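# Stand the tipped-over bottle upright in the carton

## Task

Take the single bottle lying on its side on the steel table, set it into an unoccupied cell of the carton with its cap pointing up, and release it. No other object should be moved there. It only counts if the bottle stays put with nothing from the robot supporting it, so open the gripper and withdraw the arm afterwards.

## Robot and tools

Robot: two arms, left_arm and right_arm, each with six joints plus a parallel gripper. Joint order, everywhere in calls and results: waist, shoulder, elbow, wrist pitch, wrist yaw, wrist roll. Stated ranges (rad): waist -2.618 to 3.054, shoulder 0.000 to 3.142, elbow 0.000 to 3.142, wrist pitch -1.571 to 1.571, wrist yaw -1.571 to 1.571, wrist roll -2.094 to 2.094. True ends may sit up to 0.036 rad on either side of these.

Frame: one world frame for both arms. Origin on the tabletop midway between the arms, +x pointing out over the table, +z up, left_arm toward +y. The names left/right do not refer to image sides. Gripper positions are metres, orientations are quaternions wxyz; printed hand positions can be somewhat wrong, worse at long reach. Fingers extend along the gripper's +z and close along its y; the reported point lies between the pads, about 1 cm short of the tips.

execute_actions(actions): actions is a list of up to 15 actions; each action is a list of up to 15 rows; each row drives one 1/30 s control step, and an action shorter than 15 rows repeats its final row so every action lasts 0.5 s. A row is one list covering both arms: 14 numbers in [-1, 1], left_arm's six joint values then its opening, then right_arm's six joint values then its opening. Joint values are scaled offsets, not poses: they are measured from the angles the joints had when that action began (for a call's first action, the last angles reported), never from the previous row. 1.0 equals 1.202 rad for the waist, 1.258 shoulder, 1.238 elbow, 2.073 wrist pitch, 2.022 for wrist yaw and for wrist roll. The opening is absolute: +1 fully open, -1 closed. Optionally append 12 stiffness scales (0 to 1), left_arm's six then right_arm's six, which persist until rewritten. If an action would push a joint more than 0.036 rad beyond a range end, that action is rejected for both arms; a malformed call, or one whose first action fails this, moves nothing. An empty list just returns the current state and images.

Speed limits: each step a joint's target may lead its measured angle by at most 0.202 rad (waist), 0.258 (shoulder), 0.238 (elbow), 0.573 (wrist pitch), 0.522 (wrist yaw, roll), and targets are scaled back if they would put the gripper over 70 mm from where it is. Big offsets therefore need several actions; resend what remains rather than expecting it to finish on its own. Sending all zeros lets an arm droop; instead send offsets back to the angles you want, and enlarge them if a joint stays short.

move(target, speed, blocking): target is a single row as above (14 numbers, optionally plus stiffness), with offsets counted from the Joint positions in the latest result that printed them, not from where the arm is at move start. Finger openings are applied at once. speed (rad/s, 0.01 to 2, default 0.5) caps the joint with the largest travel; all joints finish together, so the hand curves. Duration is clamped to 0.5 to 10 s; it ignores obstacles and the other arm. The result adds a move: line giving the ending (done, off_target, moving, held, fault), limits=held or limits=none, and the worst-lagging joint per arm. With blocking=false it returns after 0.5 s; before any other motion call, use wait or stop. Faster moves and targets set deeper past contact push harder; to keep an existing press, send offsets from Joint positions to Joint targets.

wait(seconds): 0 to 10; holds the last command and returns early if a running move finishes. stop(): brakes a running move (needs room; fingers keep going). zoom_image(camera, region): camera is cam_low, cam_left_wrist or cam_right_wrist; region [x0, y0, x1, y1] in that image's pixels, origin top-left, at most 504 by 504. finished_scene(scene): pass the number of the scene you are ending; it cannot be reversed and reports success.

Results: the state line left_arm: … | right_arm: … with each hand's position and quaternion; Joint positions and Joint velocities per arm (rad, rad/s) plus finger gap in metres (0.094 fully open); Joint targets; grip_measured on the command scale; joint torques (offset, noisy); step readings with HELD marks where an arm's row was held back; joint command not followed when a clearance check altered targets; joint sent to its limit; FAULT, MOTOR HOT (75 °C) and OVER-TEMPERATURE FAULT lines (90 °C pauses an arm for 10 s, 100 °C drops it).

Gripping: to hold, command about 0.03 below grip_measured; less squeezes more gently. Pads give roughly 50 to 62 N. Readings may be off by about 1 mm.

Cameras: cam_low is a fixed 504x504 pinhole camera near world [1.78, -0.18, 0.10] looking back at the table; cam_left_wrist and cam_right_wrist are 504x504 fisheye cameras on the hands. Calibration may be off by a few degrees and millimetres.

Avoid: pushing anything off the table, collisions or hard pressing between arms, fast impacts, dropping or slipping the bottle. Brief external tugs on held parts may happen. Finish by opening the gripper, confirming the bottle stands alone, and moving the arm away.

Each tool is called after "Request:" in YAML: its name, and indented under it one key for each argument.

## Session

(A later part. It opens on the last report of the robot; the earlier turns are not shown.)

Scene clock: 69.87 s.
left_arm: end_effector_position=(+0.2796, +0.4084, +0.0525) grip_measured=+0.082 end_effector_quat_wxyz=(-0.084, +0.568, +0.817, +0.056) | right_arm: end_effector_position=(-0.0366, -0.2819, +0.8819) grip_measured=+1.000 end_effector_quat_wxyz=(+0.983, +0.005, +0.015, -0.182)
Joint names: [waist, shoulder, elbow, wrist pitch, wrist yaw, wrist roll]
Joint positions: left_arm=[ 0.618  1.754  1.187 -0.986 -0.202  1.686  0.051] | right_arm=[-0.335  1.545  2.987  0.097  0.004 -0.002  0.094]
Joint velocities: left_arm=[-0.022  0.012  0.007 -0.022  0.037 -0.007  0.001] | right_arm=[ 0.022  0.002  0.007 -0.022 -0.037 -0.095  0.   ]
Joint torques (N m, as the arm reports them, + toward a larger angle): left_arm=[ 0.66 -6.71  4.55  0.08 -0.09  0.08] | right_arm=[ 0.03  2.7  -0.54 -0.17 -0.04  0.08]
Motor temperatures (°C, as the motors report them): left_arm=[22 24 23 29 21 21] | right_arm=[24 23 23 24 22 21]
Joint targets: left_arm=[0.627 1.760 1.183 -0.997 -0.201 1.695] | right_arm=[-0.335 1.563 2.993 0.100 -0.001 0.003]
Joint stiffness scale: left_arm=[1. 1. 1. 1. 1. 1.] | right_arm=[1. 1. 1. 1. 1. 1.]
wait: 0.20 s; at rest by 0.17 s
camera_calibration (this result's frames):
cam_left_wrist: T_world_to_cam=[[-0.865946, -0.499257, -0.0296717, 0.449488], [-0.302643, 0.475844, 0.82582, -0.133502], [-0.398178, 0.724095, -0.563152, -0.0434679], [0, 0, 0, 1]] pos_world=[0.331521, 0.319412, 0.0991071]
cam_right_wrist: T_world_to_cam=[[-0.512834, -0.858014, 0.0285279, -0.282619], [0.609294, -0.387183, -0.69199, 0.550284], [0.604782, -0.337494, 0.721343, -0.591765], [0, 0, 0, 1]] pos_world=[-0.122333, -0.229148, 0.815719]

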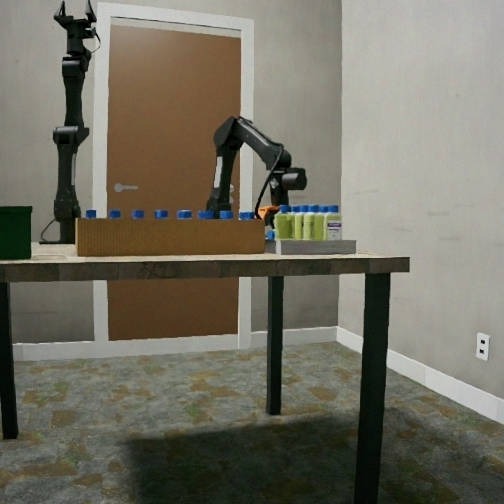

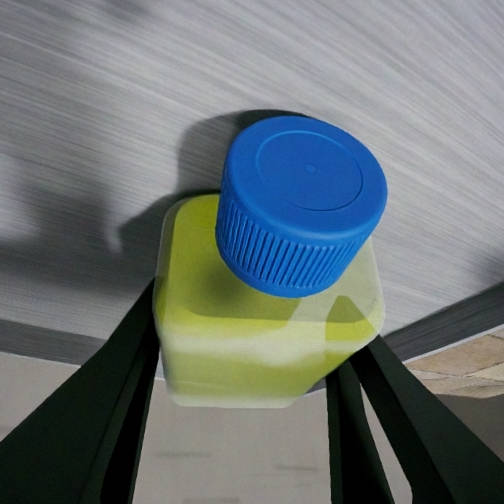

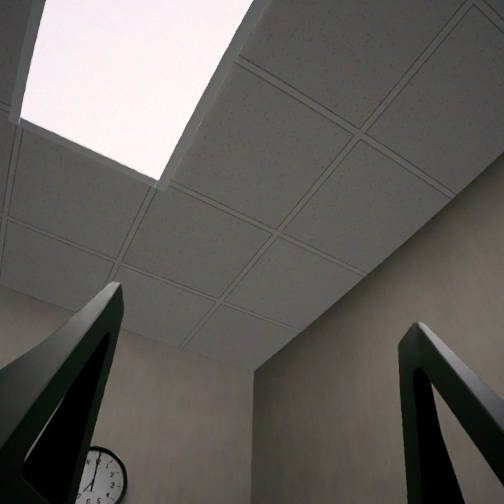

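Request:
execute_actions:
  actions:
    - [[0.0075,0.0048,-0.0032,-0.0020,0.0005,0.0045,0.075, 0,0.0143,0.0048,0.0014,-0.0025,0.003,1.0],[0.0075,0.0048,-0.0032,-0.0020,0.0005,0.0045,0.07, 0,0.0143,0.0048,0.0014,-0.0025,0.003,1.0],[0.0075,0.0048,-0.0032,-0.0020,0.0005,0.0045,0.065, 0,0.0143,0.0048,0.0014,-0.0025,0.003,1.0],[0.0075,0.0048,-0.0032,-0.0020,0.0005,0.0045,0.06, 0,0.0143,0.0048,0.0014,-0.0025,0.003,1.0],[0.0075,0.0048,-0.0032,-0.0020,0.0005,0.0045,0.055, 0,0.0143,0.0048,0.0014,-0.0025,0.003,1.0],[0.0075,0.0048,-0.0032,-0.0020,0.0005,0.0045,0.05, 0,0.0143,0.0048,0.0014,-0.0025,0.003,1.0],[0.0075,0.0048,-0.0032,-0.0020,0.0005,0.0045,0.045, 0,0.0143,0.0048,0.0014,-0.0025,0.003,1.0],[0.0075,0.0048,-0.0032,-0.0020,0.0005,0.0045,0.04, 0,0.0143,0.0048,0.0014,-0.0025,0.003,1.0],[0.0075,0.0048,-0.0032,-0.0020,0.0005,0.0045,0.035, 0,0.0143,0.0048,0.0014,-0.0025,0.003,1.0],[0.0075,0.0048,-0.0032,-0.0020,0.0005,0.0045,0.03, 0,0.0143,0.0048,0.0014,-0.0025,0.003,1.0]]

Request:
wait:
  seconds: 0.2

Scene clock: 71.03 s.
left_arm: end_effector_position=(+0.2796, +0.4084, +0.0525) grip_measured=+0.046 end_effector_quat_wxyz=(-0.084, +0.568, +0.817, +0.056) | right_arm: end_effector_position=(-0.0366, -0.2819, +0.8819) grip_measured=+1.000 end_effector_quat_wxyz=(+0.983, +0.005, +0.015, -0.182)
Joint names: [waist, shoulder, elbow, wrist pitch, wrist yaw, wrist roll]
Joint positions: left_arm=[ 0.618  1.754  1.187 -0.986 -0.202  1.686  0.049] | right_arm=[-0.335  1.545  2.987  0.097  0.004 -0.001  0.094]
Joint velocities: left_arm=[ 0.007  0.002  0.002 -0.051  0.007 -0.066 -0.   ] | right_arm=[ 0.002 -0.012 -0.007  0.037 -0.022  0.022  0.   ]
Joint torques (N m, as the arm reports them, + toward a larger angle): left_arm=[ 0.64 -6.72  4.68  0.17 -0.11  0.08] | right_arm=[ 0.    2.73 -0.55 -0.17 -0.05  0.07]
Motor temperatures (°C, as the motors report them): left_arm=[22 24 23 29 21 21] | right_arm=[24 23 23 24 22 21]
Joint targets: left_arm=[0.627 1.760 1.183 -0.990 -0.201 1.695] | right_arm=[-0.335 1.563 2.993 0.100 -0.001 0.004]
Joint stiffness scale: left_arm=[1. 1. 1. 1. 1. 1.] | right_arm=[1. 1. 1. 1. 1. 1.]
Step readings (joint positions):
0: left_arm=[0.618 1.754 1.187 -0.986 -0.202 1.686] | right_arm=[-0.335 1.545 2.987 0.097 0.004 -0.002]
1: left_arm=[0.618 1.754 1.187 -0.986 -0.202 1.686] | right_arm=[-0.335 1.545 2.987 0.097 0.004 -0.002]
2: left_arm=[0.618 1.754 1.187 -0.986 -0.202 1.686] | right_arm=[-0.335 1.545 2.987 0.097 0.004 -0.002]
4: left_arm=[0.618 1.754 1.187 -0.986 -0.202 1.686] | right_arm=[-0.335 1.545 2.987 0.097 0.004 -0.002]
8: left_arm=[0.618 1.754 1.187 -0.986 -0.202 1.686] | right_arm=[-0.335 1.545 2.987 0.097 0.004 -0.001]
15: Joint positions above
camera_calibration (this result's frames):
cam_left_wrist: T_world_to_cam=[[-0.865946, -0.499257, -0.0296717, 0.449488], [-0.302643, 0.475844, 0.82582, -0.133502], [-0.398178, 0.724095, -0.563152, -0.0434679], [0, 0, 0, 1]] pos_world=[0.331521, 0.319412, 0.0991071]
cam_right_wrist: T_world_to_cam=[[-0.512166, -0.858401, 0.0288789, -0.282946], [0.609508, -0.386942, -0.691936, 0.550322], [0.605133, -0.336784, 0.721381, -0.591578], [0, 0, 0, 1]] pos_world=[-0.122358, -0.229173, 0.815712]

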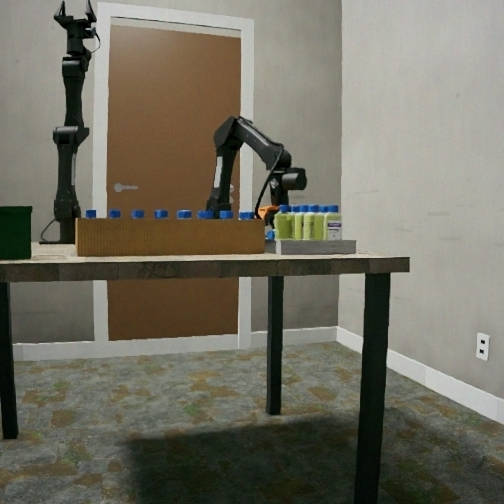

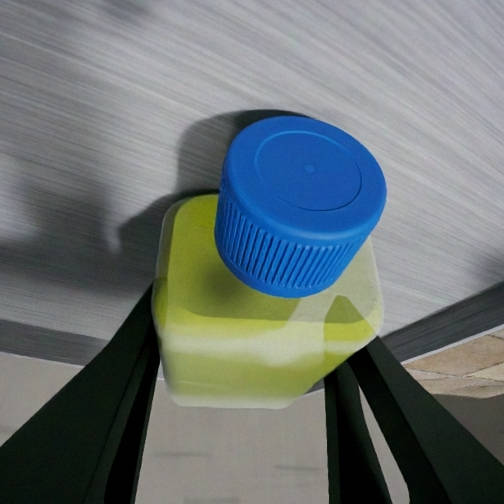

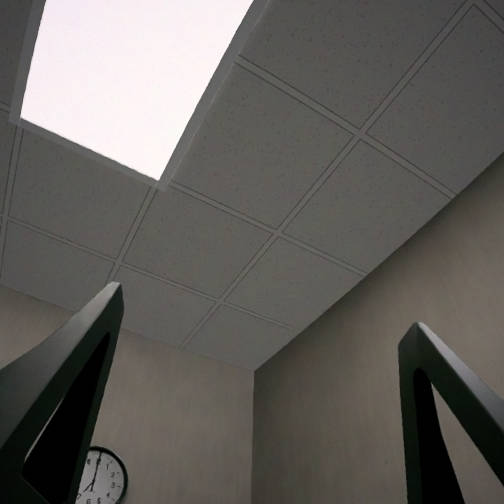

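Scene clock: 71.23 s.
left_arm: end_effector_position=(+0.2796, +0.4084, +0.0525) grip_measured=+0.046 end_effector_quat_wxyz=(-0.084, +0.568, +0.817, +0.056) | right_arm: end_effector_position=(-0.0366, -0.2819, +0.8819) grip_measured=+1.000 end_effector_quat_wxyz=(+0.983, +0.005, +0.015, -0.182)
Joint names: [waist, shoulder, elbow, wrist pitch, wrist yaw, wrist roll]
Joint positions: left_arm=[ 0.618  1.754  1.187 -0.986 -0.202  1.686  0.049] | right_arm=[-0.335  1.545  2.987  0.097  0.004 -0.001  0.094]
Joint velocities: left_arm=[-0.002  0.002  0.017 -0.066  0.081 -0.007  0.001] | right_arm=[-0.002  0.037 -0.002  0.022 -0.037 -0.022  0.   ]
Joint torques (N m, as the arm reports them, + toward a larger angle): left_arm=[ 0.77 -6.69  4.67  0.17 -0.11  0.09] | right_arm=[-0.02  2.76 -0.58 -0.17 -0.04  0.07]
Motor temperatures (°C, as the motors report them): left_arm=[22 24 23 29 21 21] | right_arm=[24 23 23 24 22 21]
Joint targets: left_arm=[0.627 1.760 1.183 -0.990 -0.201 1.695] | right_arm=[-0.335 1.563 2.993 0.100 -0.001 0.004]
Joint stiffness scale: left_arm=[1. 1. 1. 1. 1. 1.] | right_arm=[1. 1. 1. 1. 1. 1.]
wait: 0.20 s; at rest by 0.17 s
camera_calibration (this result's frames):
cam_left_wrist: T_world_to_cam=[[-0.865946, -0.499257, -0.0296717, 0.449488], [-0.302643, 0.475844, 0.82582, -0.133502], [-0.398178, 0.724095, -0.563152, -0.0434679], [0, 0, 0, 1]] pos_world=[0.331521, 0.319412, 0.0991071]
cam_right_wrist: T_world_to_cam=[[-0.512166, -0.858401, 0.0288789, -0.282946], [0.609508, -0.386942, -0.691936, 0.550322], [0.605133, -0.336784, 0.721381, -0.591578], [0, 0, 0, 1]] pos_world=[-0.122358, -0.229173, 0.815712]

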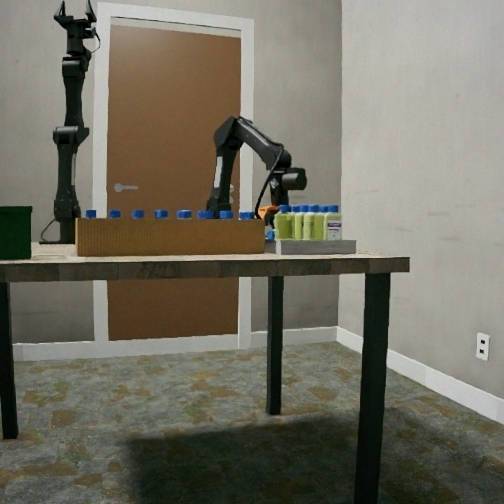

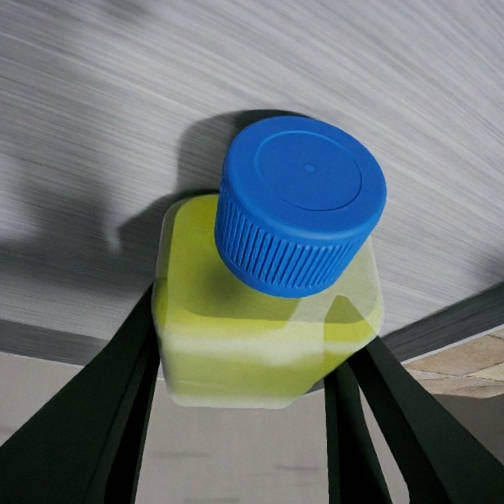

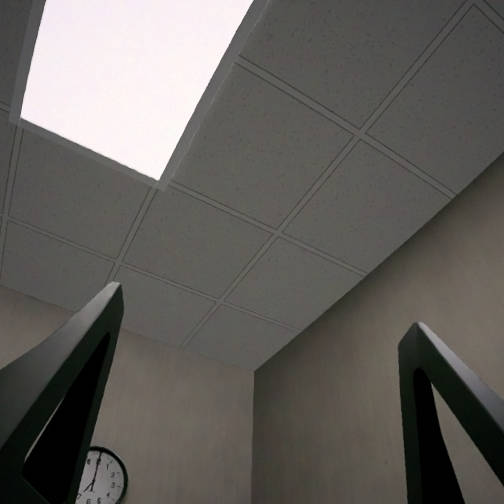

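Request:
move:
  target: [0.0183,-0.0668,0.1050,-0.0960,0.0005,0.0045,0.015, 0,0.0143,0.0048,0.0014,-0.0025,0.003,1.0]
  speed: 0.35

Scene clock: 77.37 s.
left_arm: end_effector_position=(+0.2687, +0.4075, +0.0950) grip_measured=+0.039 end_effector_quat_wxyz=(-0.088, +0.563, +0.821, +0.048) | right_arm: end_effector_position=(-0.0366, -0.2819, +0.8819) grip_measured=+1.000 end_effector_quat_wxyz=(+0.983, +0.005, +0.015, -0.181)
Joint names: [waist, shoulder, elbow, wrist pitch, wrist yaw, wrist roll]
Joint positions: left_arm=[ 0.632  1.693  1.29  -1.165 -0.202  1.686  0.049] | right_arm=[-0.335  1.545  2.987  0.097  0.004 -0.     0.094]
Joint velocities: left_arm=[ 0.012 -0.002 -0.012  0.051  0.007 -0.081 -0.001] | right_arm=[-0.017  0.007  0.007 -0.022 -0.022 -0.022  0.   ]
Joint torques (N m, as the arm reports them, + toward a larger angle): left_arm=[ 0.5  -8.65  6.98 -0.01 -0.07  0.07] | right_arm=[ 0.    2.73 -0.55 -0.17 -0.04  0.06]
Motor temperatures (°C, as the motors report them): left_arm=[22 25 22 28 21 21] | right_arm=[24 23 23 24 22 21]
Joint targets: left_arm=[0.640 1.670 1.318 -1.185 -0.201 1.695] | right_arm=[-0.335 1.563 2.993 0.100 -0.001 0.005]
Joint stiffness scale: left_arm=[1. 1. 1. 1. 1. 1.] | right_arm=[1. 1. 1. 1. 1. 1.]
move: off_target (left_arm); limits=none; left_arm: farthest joint: the elbow, 0.027 radians from its target (0.130 radians at the start); right_arm: farthest joint: the shoulder, 0.018 radians from its target (0.018 radians at the start)
camera_calibration (this result's frames):
cam_left_wrist: T_world_to_cam=[[-0.859301, -0.511256, -0.0148192, 0.442564], [-0.298265, 0.477355, 0.826541, -0.17327], [-0.4155, 0.714667, -0.562682, -0.0148223], [0, 0, 0, 1]] pos_world=[0.322456, 0.319567, 0.141433]
cam_right_wrist: T_world_to_cam=[[-0.511184, -0.858987, 0.0288426, -0.283044], [0.609962, -0.386223, -0.691938, 0.550544], [0.605506, -0.336115, 0.721381, -0.591376], [0, 0, 0, 1]] pos_world=[-0.122417, -0.229269, 0.815713]

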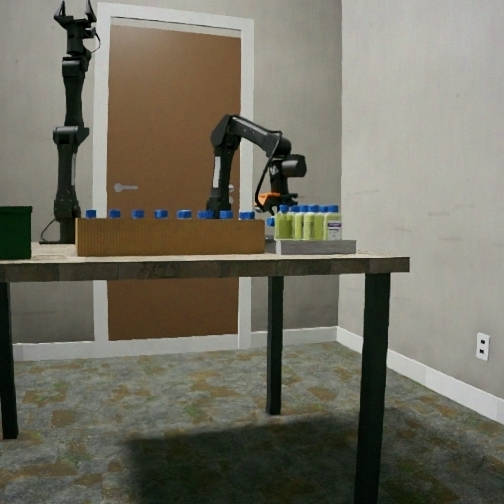

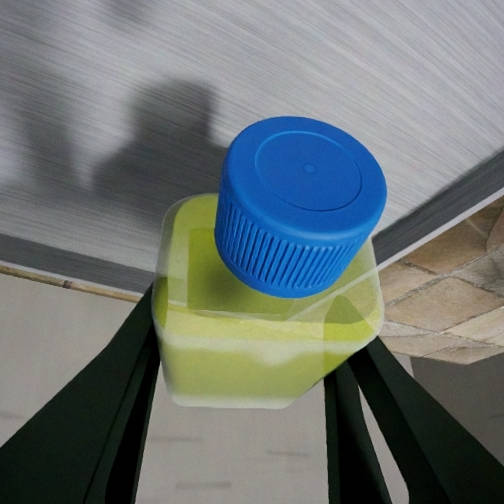

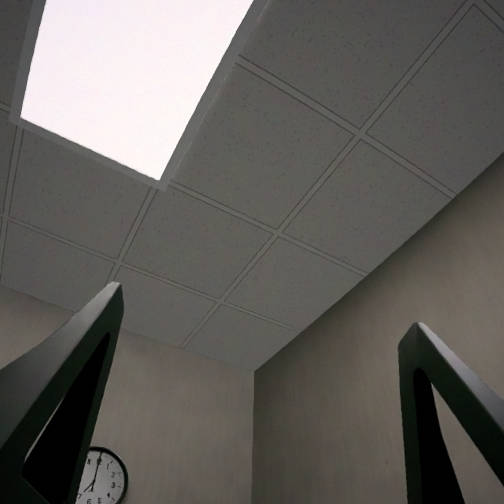

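Request:
execute_actions:
  actions: []

Scene clock: 78.90 s.
left_arm: end_effector_position=(+0.2687, +0.4074, +0.0950) grip_measured=+0.039 end_effector_quat_wxyz=(-0.088, +0.563, +0.820, +0.048) | right_arm: end_effector_position=(-0.0366, -0.2819, +0.8819) grip_measured=+1.000 end_effector_quat_wxyz=(+0.983, +0.005, +0.015, -0.181)
Joint names: [waist, shoulder, elbow, wrist pitch, wrist yaw, wrist roll]
Joint positions: left_arm=[ 0.632  1.693  1.29  -1.165 -0.202  1.686  0.049] | right_arm=[-0.335  1.545  2.987  0.097  0.004 -0.     0.094]
Joint velocities: left_arm=[ 0.012 -0.007 -0.002 -0.081 -0.022 -0.037 -0.   ] | right_arm=[-0.012 -0.007 -0.007  0.051  0.051 -0.037  0.   ]
Joint torques (N m, as the arm reports them, + toward a larger angle): left_arm=[ 0.66 -8.86  6.92 -0.05 -0.09  0.05] | right_arm=[ 0.04  2.7  -0.55 -0.17 -0.05  0.07]
Motor temperatures (°C, as the motors report them): left_arm=[22 25 23 28 21 21] | right_arm=[24 23 23 24 22 21]
Joint targets: left_arm=[0.640 1.670 1.318 -1.185 -0.201 1.695] | right_arm=[-0.335 1.563 2.993 0.100 -0.001 0.005]
Joint stiffness scale: left_arm=[1. 1. 1. 1. 1. 1.] | right_arm=[1. 1. 1. 1. 1. 1.]
camera_calibration (this result's frames):
cam_left_wrist: T_world_to_cam=[[-0.859306, -0.511258, -0.0144383, 0.442436], [-0.297986, 0.477502, 0.826557, -0.17341], [-0.41569, 0.714567, -0.562668, -0.0147353], [0, 0, 0, 1]] pos_world=[0.322389, 0.319532, 0.14143]
cam_right_wrist: T_world_to_cam=[[-0.511184, -0.858987, 0.0288426, -0.283044], [0.609962, -0.386223, -0.691938, 0.550544], [0.605506, -0.336115, 0.721381, -0.591376], [0, 0, 0, 1]] pos_world=[-0.122417, -0.229269, 0.815713]

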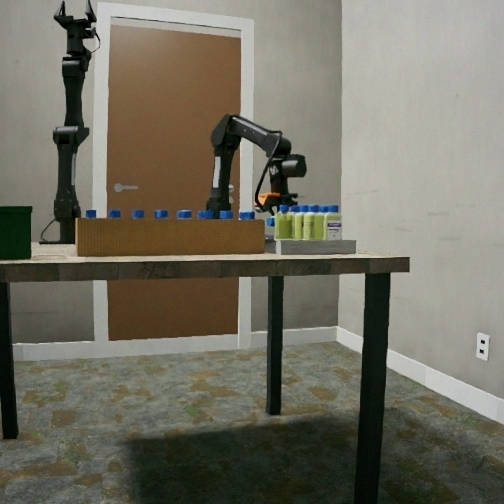

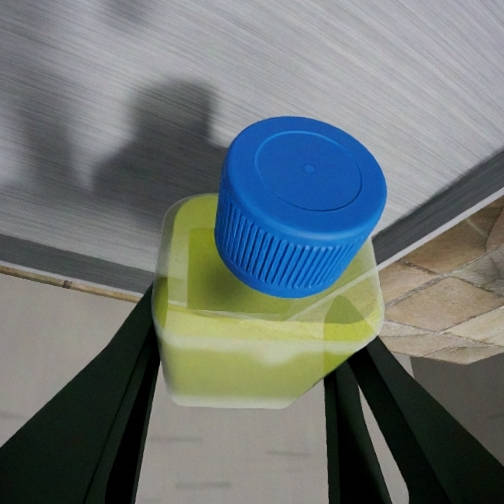

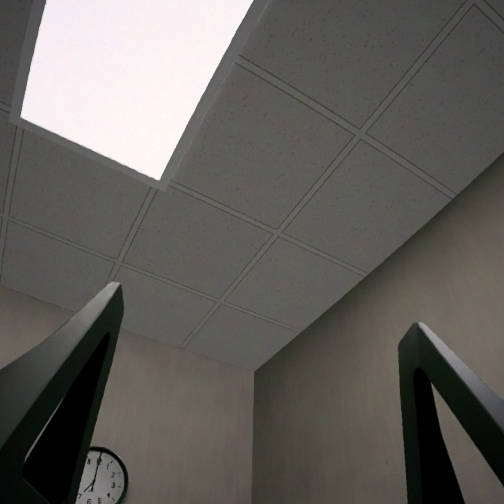

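Request:
move:
  target: [0.321,-0.0707,0.0162,-0.040,0.471,-0.0524,0.015, 0,0.0143,0.0048,0.0014,-0.0025,0.0025,1.0]
  speed: 1.0

Scene clock: 84.33 s.
left_arm: end_effector_position=(+0.2925, +0.3782, +0.1514) grip_measured=+0.038 end_effector_quat_wxyz=(+0.327, +0.332, +0.877, -0.117) | right_arm: end_effector_position=(-0.0366, -0.2818, +0.8819) grip_measured=+1.000 end_effector_quat_wxyz=(+0.983, +0.005, +0.015, -0.181)
Joint names: [waist, shoulder, elbow, wrist pitch, wrist yaw, wrist roll]
Joint positions: left_arm=[ 1.013  1.631  1.29  -1.229  0.71   1.588  0.049] | right_arm=[-0.335  1.545  2.987  0.097  0.003 -0.     0.094]
Joint velocities: left_arm=[-0.012 -0.022 -0.017 -0.037  0.095 -0.051 -0.001] | right_arm=[ 0.002  0.017  0.012  0.022 -0.051 -0.022  0.   ]
Joint torques (N m, as the arm reports them, + toward a larger angle): left_arm=[ 0.33 -8.6   6.44 -0.02  0.75 -0.1 ] | right_arm=[ 0.05  2.74 -0.49 -0.16 -0.04  0.07]
Motor temperatures (°C, as the motors report them): left_arm=[22 25 23 28 21 21] | right_arm=[24 23 23 24 22 21]
Joint targets: left_arm=[1.018 1.604 1.310 -1.248 0.751 1.580] | right_arm=[-0.335 1.563 2.993 0.100 -0.001 0.005]
Joint stiffness scale: left_arm=[1. 1. 1. 1. 1. 1.] | right_arm=[1. 1. 1. 1. 1. 1.]
move: off_target (left_arm); limits=none; left_arm: farthest joint: the wrist yaw, 0.040 radians from its target (0.952 radians at the start); right_arm: farthest joint: the shoulder, 0.018 radians from its target (0.018 radians at the start)
camera_calibration (this result's frames):
cam_left_wrist: T_world_to_cam=[[-0.55372, -0.826923, 0.0979403, 0.461751], [-0.825384, 0.560603, 0.066825, 0.0388936], [-0.110165, -0.043836, -0.992946, 0.310441], [0, 0, 0, 1]] pos_world=[0.321983, 0.373638, 0.260429]
cam_right_wrist: T_world_to_cam=[[-0.51117, -0.858983, 0.029218, -0.283306], [0.609873, -0.386462, -0.691883, 0.550434], [0.605607, -0.33585, 0.721418, -0.591324], [0, 0, 0, 1]] pos_world=[-0.122402, -0.22923, 0.815706]

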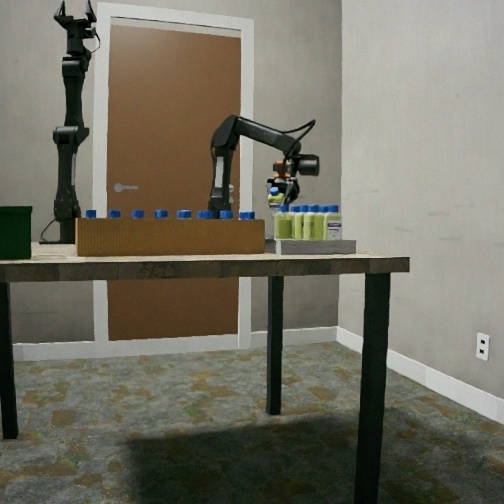

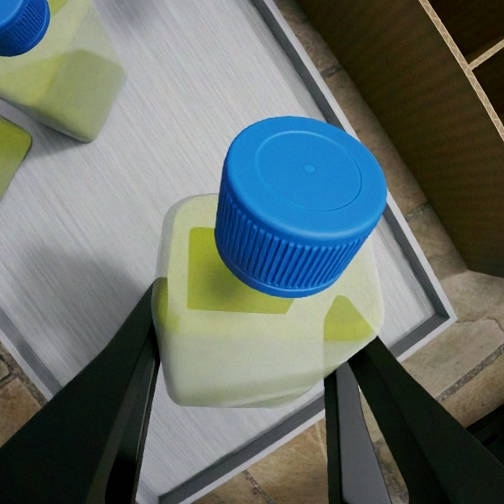

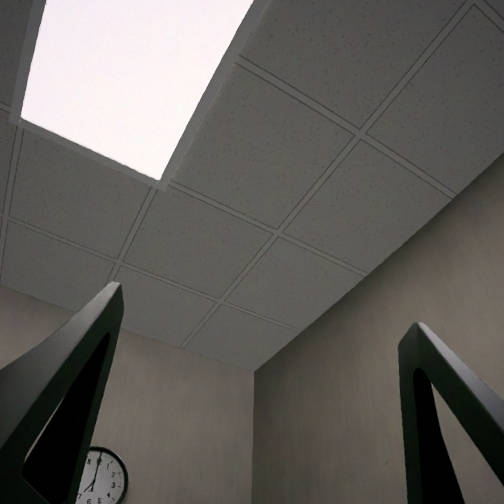

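Request:
move:
  target: [0.1314,0.0453,-0.3611,0.2533,0.3531,-0.0124,0.015, 0,0.0143,0.0048,0.0014,-0.0025,0.0025,1.0]
  speed: 0.9

Scene clock: 88.63 s.
left_arm: end_effector_position=(+0.3035, +0.3635, +0.1323) grip_measured=+0.038 end_effector_quat_wxyz=(+0.611, +0.215, +0.742, -0.171) | right_arm: end_effector_position=(-0.0366, -0.2818, +0.8819) grip_measured=+1.000 end_effector_quat_wxyz=(+0.983, +0.005, +0.015, -0.181)
Joint names: [waist, shoulder, elbow, wrist pitch, wrist yaw, wrist roll]
Joint positions: left_arm=[ 1.163  1.691  0.845 -0.717  1.375  1.571  0.049] | right_arm=[-0.335  1.545  2.987  0.097  0.003 -0.     0.094]
Joint velocities: left_arm=[ 0.002 -0.007 -0.002 -0.022  0.007 -0.007 -0.   ] | right_arm=[-0.017 -0.022 -0.007 -0.022 -0.051  0.051  0.   ]
Joint torques (N m, as the arm reports them, + toward a larger angle): left_arm=[ 0.45 -6.08  4.25  0.33  1.01 -0.11] | right_arm=[ 0.04  2.74 -0.57 -0.17 -0.04  0.06]
Motor temperatures (°C, as the motors report them): left_arm=[22 25 23 28 21 21] | right_arm=[24 23 23 24 22 21]
Joint targets: left_arm=[1.171 1.688 0.843 -0.704 1.425 1.563] | right_arm=[-0.335 1.563 2.993 0.100 -0.001 0.005]
Joint stiffness scale: left_arm=[1. 1. 1. 1. 1. 1.] | right_arm=[1. 1. 1. 1. 1. 1.]
move: off_target (left_arm); limits=none; left_arm: farthest joint: the wrist yaw, 0.049 radians from its target (0.713 radians at the start); right_arm: farthest joint: the shoulder, 0.018 radians from its target (0.018 radians at the start)
camera_calibration (this result's frames):
cam_left_wrist: T_world_to_cam=[[-0.492906, -0.855942, 0.156227, 0.442001], [-0.759194, 0.335382, -0.557802, 0.201828], [0.42505, -0.393551, -0.815138, 0.233198], [0, 0, 0, 1]] pos_world=[0.27197, 0.402413, 0.233616]
cam_right_wrist: T_world_to_cam=[[-0.51117, -0.858983, 0.029218, -0.283306], [0.609873, -0.386462, -0.691883, 0.550434], [0.605607, -0.33585, 0.721418, -0.591324], [0, 0, 0, 1]] pos_world=[-0.122402, -0.22923, 0.815706]

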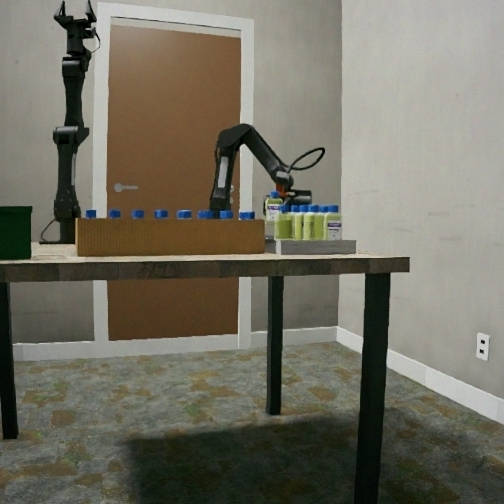

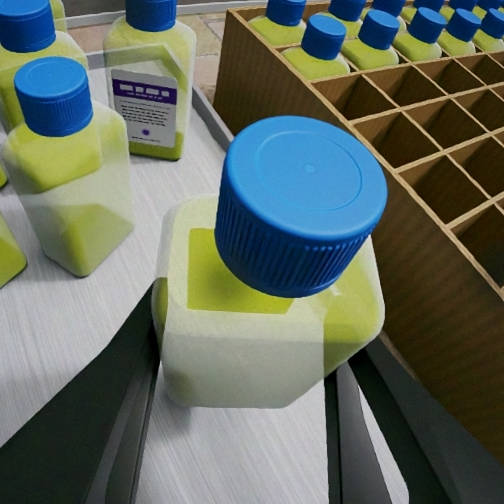

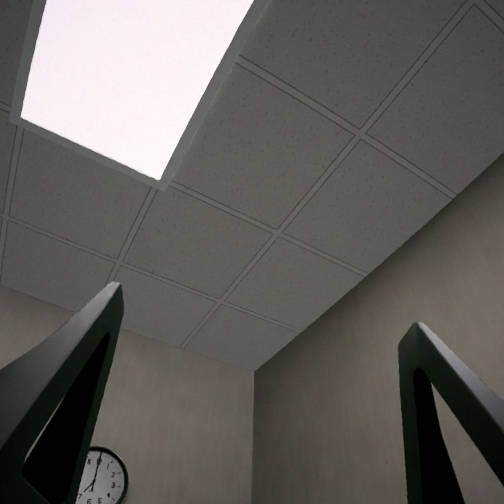

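Request:
zoom_image:
  camera: "cam_low"
  region: [230,150,370,270]

Region (230, 150, 370, 270) of cam_low's 504x504 image, scaled by 3.600, with more detail than that image has; it fills the top 432 rows of this view, and the rest is white.

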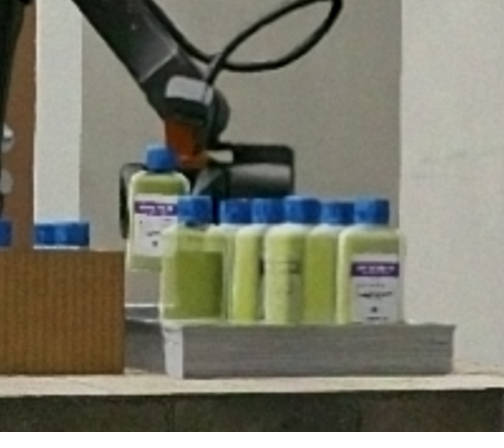

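Request:
execute_actions:
  actions:
    - [[0.0067,-0.0012,-0.0024,0.0074,0.0247,-0.004,0.015,0,0.0143,0.0048,0.0014,-0.0025,0.0025,1.0],[0.0067,0.0011,-0.0040,0.0096,0.0247,-0.004,0.015,0,0.0143,0.0048,0.0014,-0.0025,0.0025,1.0],[0.0067,0.0046,-0.0064,0.0129,0.0247,-0.004,0.015,0,0.0143,0.0048,0.0014,-0.0025,0.0025,1.0],[0.0067,0.0092,-0.0095,0.0174,0.0247,-0.004,0.015,0,0.0143,0.0048,0.0014,-0.0025,0.0025,1.0],[0.0067,0.0144,-0.0131,0.0224,0.0247,-0.004,0.015,0,0.0143,0.0048,0.0014,-0.0025,0.0025,1.0],[0.0067,0.0202,-0.0170,0.0279,0.0247,-0.004,0.015,0,0.0143,0.0048,0.0014,-0.0025,0.0025,1.0],[0.0067,0.0266,-0.0214,0.0340,0.0247,-0.004,0.015,0,0.0143,0.0048,0.0014,-0.0025,0.0025,1.0],[0.0067,0.0330,-0.0258,0.0401,0.0247,-0.004,0.015,0,0.0143,0.0048,0.0014,-0.0025,0.0025,1.0],[0.0067,0.0388,-0.0297,0.0456,0.0247,-0.004,0.015,0,0.0143,0.0048,0.0014,-0.0025,0.0025,1.0],[0.0067,0.0440,-0.0333,0.0506,0.0247,-0.004,0.015,0,0.0143,0.0048,0.0014,-0.0025,0.0025,1.0],[0.0067,0.0486,-0.0364,0.0551,0.0247,-0.004,0.015,0,0.0143,0.0048,0.0014,-0.0025,0.0025,1.0],[0.0067,0.0521,-0.0388,0.0584,0.0247,-0.004,0.015,0,0.0143,0.0048,0.0014,-0.0025,0.0025,1.0],[0.0067,0.0544,-0.0404,0.0606,0.0247,-0.004,0.015,0,0.0143,0.0048,0.0014,-0.0025,0.0025,1.0],[0.0067,0.0556,-0.0412,0.0617,0.0247,-0.004,0.015,0,0.0143,0.0048,0.0014,-0.0025,0.0025,1.0],[0.0067,0.0556,-0.0412,0.0617,0.0247,-0.004,0.015,0,0.0143,0.0048,0.0014,-0.0025,0.0025,1.0]]

Request:
wait:
  seconds: 0.3

Scene clock: 93.50 s.
left_arm: end_effector_position=(+0.3023, +0.3614, +0.1069) grip_measured=+0.038 end_effector_quat_wxyz=(+0.610, +0.207, +0.743, -0.181) | right_arm: end_effector_position=(-0.0365, -0.2817, +0.8819) grip_measured=+1.000 end_effector_quat_wxyz=(+0.983, +0.004, +0.015, -0.181)
Joint names: [waist, shoulder, elbow, wrist pitch, wrist yaw, wrist roll]
Joint positions: left_arm=[ 1.163  1.762  0.799 -0.625  1.379  1.571  0.049] | right_arm=[-0.335  1.545  2.987  0.097  0.003 -0.     0.094]
Joint velocities: left_arm=[-0.007  0.076 -0.051  0.11   0.007 -0.066 -0.001] | right_arm=[ 0.017 -0.002 -0.017  0.007  0.007 -0.095  0.   ]
Joint torques (N m, as the arm reports them, + toward a larger angle): left_arm=[ 0.72 -6.58  3.89  0.32  0.97 -0.11] | right_arm=[ 0.    2.73 -0.58 -0.17 -0.05  0.05]
Motor temperatures (°C, as the motors report them): left_arm=[22 25 23 27 22 21] | right_arm=[24 23 23 24 22 21]
Joint targets: left_arm=[1.171 1.761 0.794 -0.589 1.425 1.563] | right_arm=[-0.335 1.563 2.993 0.100 -0.002 0.005]
Joint stiffness scale: left_arm=[1. 1. 1. 1. 1. 1.] | right_arm=[1. 1. 1. 1. 1. 1.]
Step readings (joint positions):
0: left_arm=[1.163 1.691 0.845 -0.716 1.375 1.571] | right_arm=[-0.335 1.545 2.987 0.097 0.003 -0.000]
1: left_arm=[1.163 1.691 0.845 -0.716 1.375 1.571] | right_arm=[-0.335 1.545 2.987 0.097 0.003 -0.000]
2: left_arm=[1.163 1.691 0.845 -0.715 1.375 1.571] | right_arm=[-0.335 1.545 2.987 0.097 0.003 -0.000]
4: left_arm=[1.163 1.691 0.845 -0.710 1.375 1.571] | right_arm=[-0.335 1.545 2.987 0.097 0.003 -0.000]
8: left_arm=[1.163 1.712 0.835 -0.680 1.379 1.571] | right_arm=[-0.335 1.545 2.987 0.097 0.003 -0.000]
15: Joint positions above
camera_calibration (this result's frames):
cam_left_wrist: T_world_to_cam=[[-0.491132, -0.851796, 0.182298, 0.43876], [-0.764813, 0.321493, -0.558305, 0.194319], [0.416954, -0.413626, -0.80936, 0.22128], [0, 0, 0, 1]] pos_world=[0.271843, 0.402789, 0.2076]
cam_right_wrist: T_world_to_cam=[[-0.511155, -0.858979, 0.0295935, -0.283569], [0.609784, -0.386701, -0.691828, 0.550325], [0.605709, -0.335586, 0.721456, -0.591272], [0, 0, 0, 1]] pos_world=[-0.122388, -0.229191, 0.815699]

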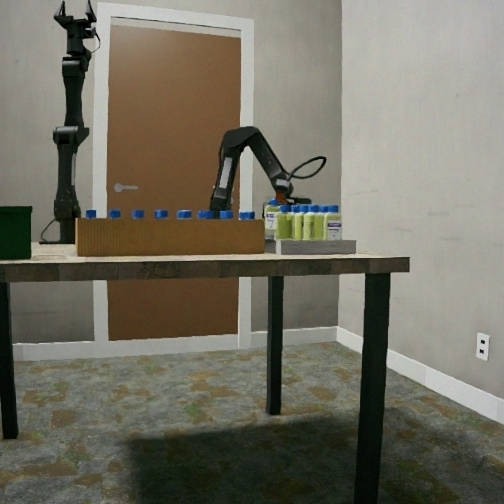

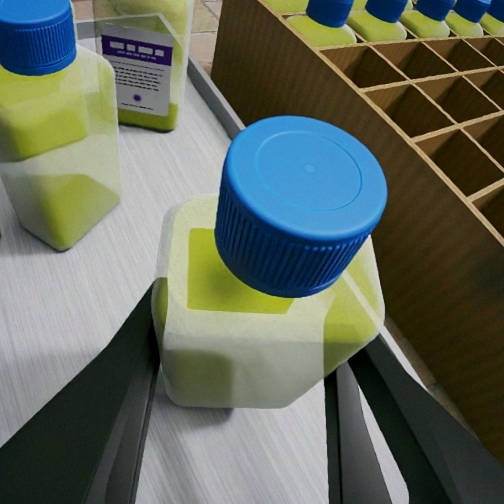

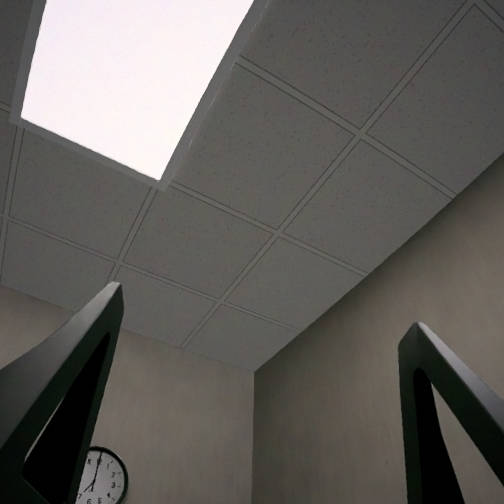

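Scene clock: 93.80 s.
left_arm: end_effector_position=(+0.3034, +0.3631, +0.1063) grip_measured=+0.038 end_effector_quat_wxyz=(+0.612, +0.212, +0.742, -0.174) | right_arm: end_effector_position=(-0.0365, -0.2817, +0.8819) grip_measured=+1.000 end_effector_quat_wxyz=(+0.983, +0.004, +0.015, -0.181)
Joint names: [waist, shoulder, elbow, wrist pitch, wrist yaw, wrist roll]
Joint positions: left_arm=[ 1.163  1.763  0.798 -0.604  1.379  1.571  0.049] | right_arm=[-0.335  1.545  2.987  0.097  0.003 -0.     0.094]
Joint velocities: left_arm=[-0.002  0.002 -0.017  0.066 -0.007 -0.007 -0.001] | right_arm=[ 0.027 -0.007  0.002 -0.051 -0.095  0.007  0.   ]
Joint torques (N m, as the arm reports them, + toward a larger angle): left_arm=[ 0.62 -6.32  3.69  0.31  0.98 -0.1 ] | right_arm=[ 0.07  2.73 -0.56 -0.17 -0.04  0.07]
Motor temperatures (°C, as the motors report them): left_arm=[22 25 23 27 22 21] | right_arm=[24 23 23 24 22 21]
Joint targets: left_arm=[1.171 1.760 0.794 -0.588 1.425 1.563] | right_arm=[-0.335 1.563 2.993 0.100 -0.002 0.005]
Joint stiffness scale: left_arm=[1. 1. 1. 1. 1. 1.] | right_arm=[1. 1. 1. 1. 1. 1.]
wait: 0.30 s; no rest
camera_calibration (this result's frames):
cam_left_wrist: T_world_to_cam=[[-0.49278, -0.85458, 0.163892, 0.444243], [-0.75931, 0.330321, -0.560657, 0.189614], [0.424989, -0.400725, -0.811667, 0.214173], [0, 0, 0, 1]] pos_world=[0.271869, 0.402833, 0.207337]
cam_right_wrist: T_world_to_cam=[[-0.511155, -0.858979, 0.0295935, -0.283569], [0.609784, -0.386701, -0.691828, 0.550325], [0.605709, -0.335586, 0.721456, -0.591272], [0, 0, 0, 1]] pos_world=[-0.122388, -0.229191, 0.815699]

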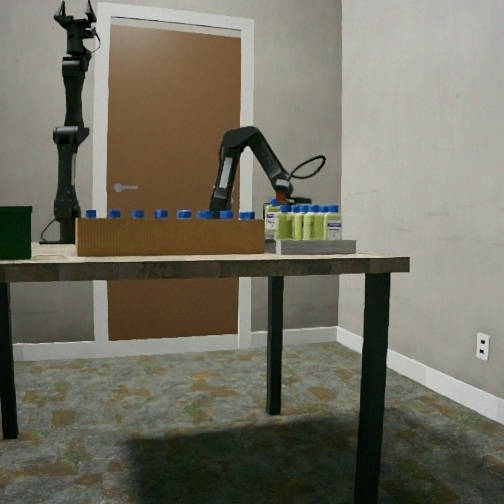

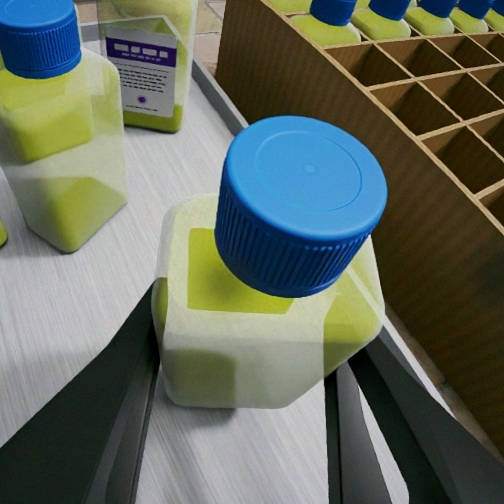

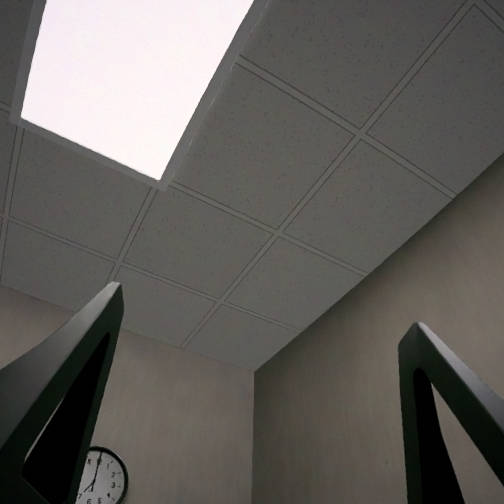

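Request:
zoom_image:
  camera: "cam_low"
  region: [250,180,320,260]

Region (250, 180, 320, 260) of cam_low's 504x504 image, scaled by 6.300, with more detail than that image has; it fills the left 441 columns of this view, and the rest is white.

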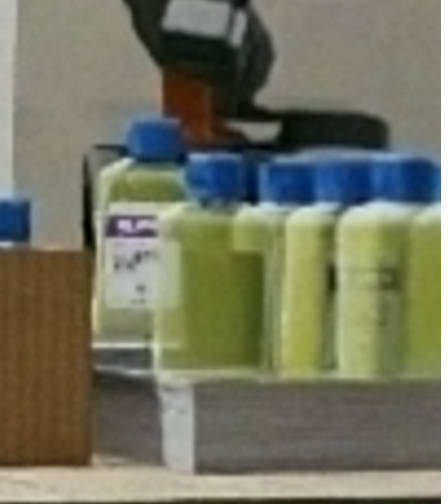

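Request:
execute_actions:
  actions:
    - [[0.0067,-0.0016,-0.0036,0.0096,0.0227,-0.004,0.015,0,0.0143,0.0048,0.0014,-0.0025,0.0025,1.0],[0.0067,0.0001,-0.0044,0.0122,0.0227,-0.004,0.015,0,0.0143,0.0048,0.0014,-0.0025,0.0025,1.0],[0.0067,0.0027,-0.0056,0.0151,0.0227,-0.004,0.015,0,0.0143,0.0048,0.0014,-0.0025,0.0025,1.0],[0.0067,0.0060,-0.0072,0.0189,0.0227,-0.004,0.015,0,0.0143,0.0048,0.0014,-0.0025,0.0025,1.0],[0.0067,0.0098,-0.0091,0.0226,0.0227,-0.004,0.015,0,0.0143,0.0048,0.0014,-0.0025,0.0025,1.0],[0.0067,0.0140,-0.0111,0.0263,0.0227,-0.004,0.015,0,0.0143,0.0048,0.0014,-0.0025,0.0025,1.0],[0.0067,0.0187,-0.0133,0.0300,0.0227,-0.004,0.015,0,0.0143,0.0048,0.0014,-0.0025,0.0025,1.0],[0.0067,0.0233,-0.0155,0.0337,0.0227,-0.004,0.015,0,0.0143,0.0048,0.0014,-0.0025,0.0025,1.0],[0.0067,0.0275,-0.0175,0.0375,0.0227,-0.004,0.015,0,0.0143,0.0048,0.0014,-0.0025,0.0025,1.0],[0.0067,0.0313,-0.0194,0.0404,0.0227,-0.004,0.015,0,0.0143,0.0048,0.0014,-0.0025,0.0025,1.0],[0.0067,0.0346,-0.0210,0.0427,0.0227,-0.004,0.015,0,0.0143,0.0048,0.0014,-0.0025,0.0025,1.0],[0.0067,0.0372,-0.0222,0.0449,0.0227,-0.004,0.015,0,0.0143,0.0048,0.0014,-0.0025,0.0025,1.0],[0.0067,0.0389,-0.0230,0.0449,0.0227,-0.004,0.015,0,0.0143,0.0048,0.0014,-0.0025,0.0025,1.0],[0.0067,0.0397,-0.0234,0.0449,0.0227,-0.004,0.015,0,0.0143,0.0048,0.0014,-0.0025,0.0025,1.0],[0.0067,0.0397,-0.0234,0.0449,0.0227,-0.004,0.015,0,0.0143,0.0048,0.0014,-0.0025,0.0025,1.0]]

Request:
wait:
  seconds: 0.3

Scene clock: 98.00 s.
left_arm: end_effector_position=(+0.3033, +0.3629, +0.0904) grip_measured=+0.038 end_effector_quat_wxyz=(+0.612, +0.211, +0.742, -0.176) | right_arm: end_effector_position=(-0.0365, -0.2817, +0.8819) grip_measured=+1.000 end_effector_quat_wxyz=(+0.983, +0.004, +0.015, -0.181)
Joint names: [waist, shoulder, elbow, wrist pitch, wrist yaw, wrist roll]
Joint positions: left_arm=[ 1.163  1.813  0.775 -0.536  1.38   1.571  0.049] | right_arm=[-0.335  1.545  2.987  0.097  0.003 -0.     0.094]
Joint velocities: left_arm=[ 0.002  0.051 -0.032 -0.022 -0.051  0.007 -0.001] | right_arm=[ 0.017  0.017 -0.002  0.007 -0.007 -0.007  0.   ]
Joint torques (N m, as the arm reports them, + toward a larger angle): left_arm=[ 0.52 -6.56  3.51  0.35  0.98 -0.13] | right_arm=[ 0.02  2.7  -0.56 -0.17 -0.04  0.06]
Motor temperatures (°C, as the motors report them): left_arm=[22 25 22 27 22 21] | right_arm=[24 23 23 24 22 21]
Joint targets: left_arm=[1.171 1.813 0.769 -0.511 1.425 1.563] | right_arm=[-0.335 1.563 2.993 0.100 -0.002 0.005]
Joint stiffness scale: left_arm=[1. 1. 1. 1. 1. 1.] | right_arm=[1. 1. 1. 1. 1. 1.]
Step readings (joint positions):
0: left_arm=[1.163 1.763 0.798 -0.601 1.379 1.571] | right_arm=[-0.335 1.545 2.987 0.097 0.003 -0.000]
1: left_arm=[1.163 1.763 0.798 -0.600 1.379 1.571] | right_arm=[-0.335 1.545 2.987 0.097 0.003 -0.000]
2: left_arm=[1.163 1.763 0.798 -0.599 1.379 1.571] | right_arm=[-0.335 1.545 2.987 0.097 0.003 -0.000]
4: left_arm=[1.163 1.763 0.798 -0.593 1.379 1.571] | right_arm=[-0.335 1.545 2.987 0.097 0.003 -0.000]
8: left_arm=[1.163 1.777 0.796 -0.571 1.380 1.571] | right_arm=[-0.335 1.545 2.987 0.097 0.003 -0.000]
15: Joint positions above
camera_calibration (this result's frames):
cam_left_wrist: T_world_to_cam=[[-0.492486, -0.853867, 0.168429, 0.445895], [-0.760303, 0.327915, -0.560724, 0.181852], [0.423553, -0.404205, -0.810691, 0.202805], [0, 0, 0, 1]] pos_world=[0.271961, 0.403078, 0.19128]
cam_right_wrist: T_world_to_cam=[[-0.511155, -0.858979, 0.0295935, -0.283569], [0.609784, -0.386701, -0.691828, 0.550325], [0.605709, -0.335586, 0.721456, -0.591272], [0, 0, 0, 1]] pos_world=[-0.122388, -0.229191, 0.815699]

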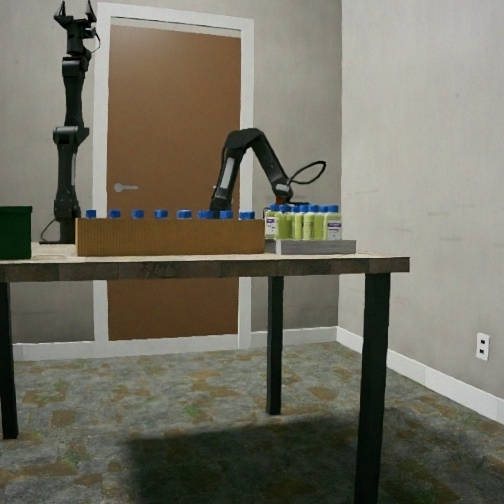

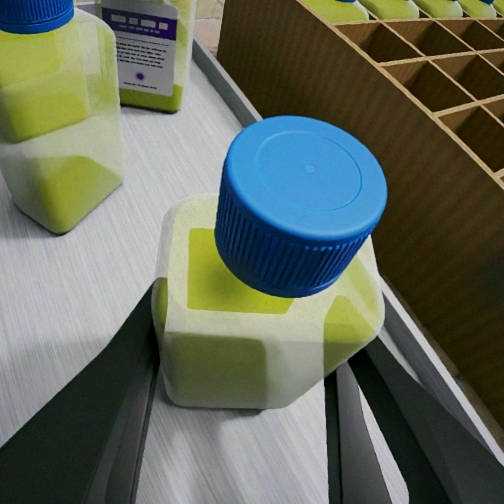

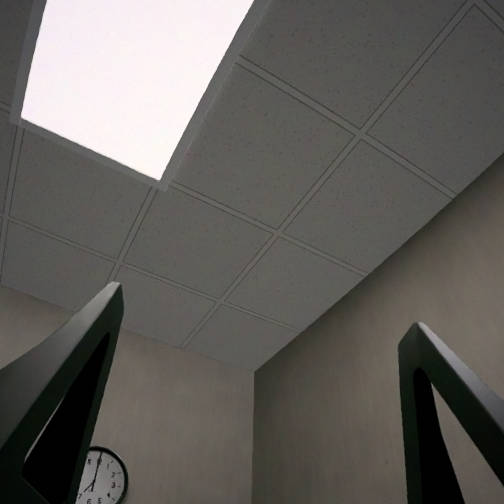

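Scene clock: 98.30 s.
left_arm: end_effector_position=(+0.3037, +0.3636, +0.0899) grip_measured=+0.038 end_effector_quat_wxyz=(+0.613, +0.214, +0.741, -0.172) | right_arm: end_effector_position=(-0.0365, -0.2817, +0.8819) grip_measured=+1.000 end_effector_quat_wxyz=(+0.983, +0.004, +0.015, -0.181)
Joint names: [waist, shoulder, elbow, wrist pitch, wrist yaw, wrist roll]
Joint positions: left_arm=[ 1.163  1.814  0.774 -0.524  1.38   1.571  0.049] | right_arm=[-0.335  1.545  2.987  0.097  0.003 -0.     0.094]
Joint velocities: left_arm=[-0.012  0.002 -0.002  0.022  0.022  0.066 -0.   ] | right_arm=[ 0.002 -0.012 -0.002 -0.051 -0.081  0.022  0.   ]
Joint torques (N m, as the arm reports them, + toward a larger angle): left_arm=[ 0.61 -6.4   3.2   0.31  0.97 -0.13] | right_arm=[ 0.02  2.72 -0.57 -0.19 -0.04  0.06]
Motor temperatures (°C, as the motors report them): left_arm=[22 25 22 27 22 21] | right_arm=[24 23 23 24 22 21]
Joint targets: left_arm=[1.171 1.813 0.769 -0.511 1.425 1.563] | right_arm=[-0.335 1.563 2.993 0.100 -0.002 0.005]
Joint stiffness scale: left_arm=[1. 1. 1. 1. 1. 1.] | right_arm=[1. 1. 1. 1. 1. 1.]
wait: 0.30 s; no rest
camera_calibration (this result's frames):
cam_left_wrist: T_world_to_cam=[[-0.493278, -0.855142, 0.159402, 0.448312], [-0.757588, 0.332279, -0.561828, 0.179377], [0.427477, -0.397899, -0.811751, 0.19913], [0, 0, 0, 1]] pos_world=[0.271913, 0.403001, 0.190961]
cam_right_wrist: T_world_to_cam=[[-0.511155, -0.858979, 0.0295935, -0.283569], [0.609784, -0.386701, -0.691828, 0.550325], [0.605709, -0.335586, 0.721456, -0.591272], [0, 0, 0, 1]] pos_world=[-0.122388, -0.229191, 0.815699]

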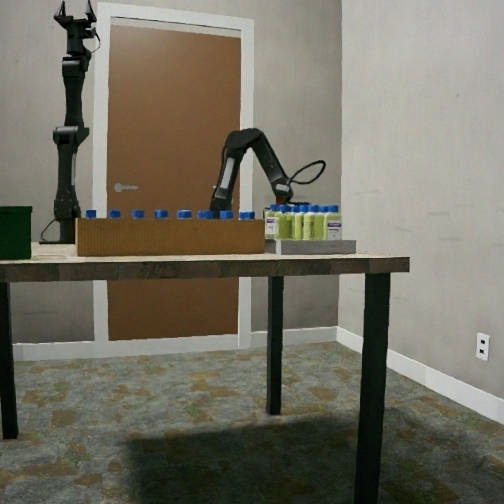

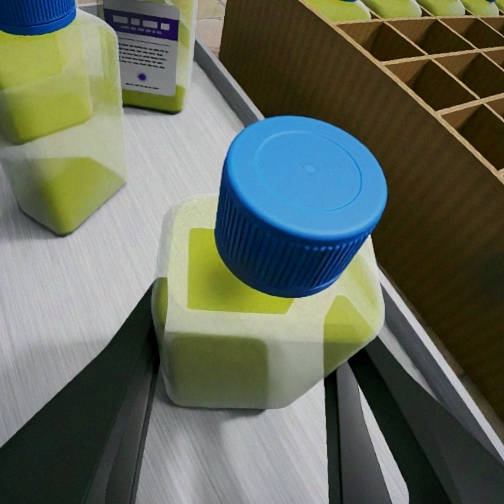

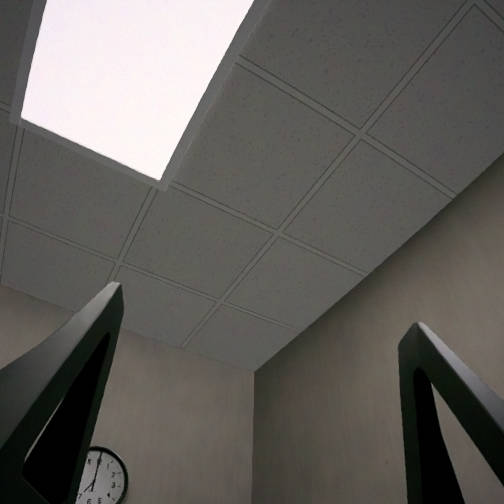

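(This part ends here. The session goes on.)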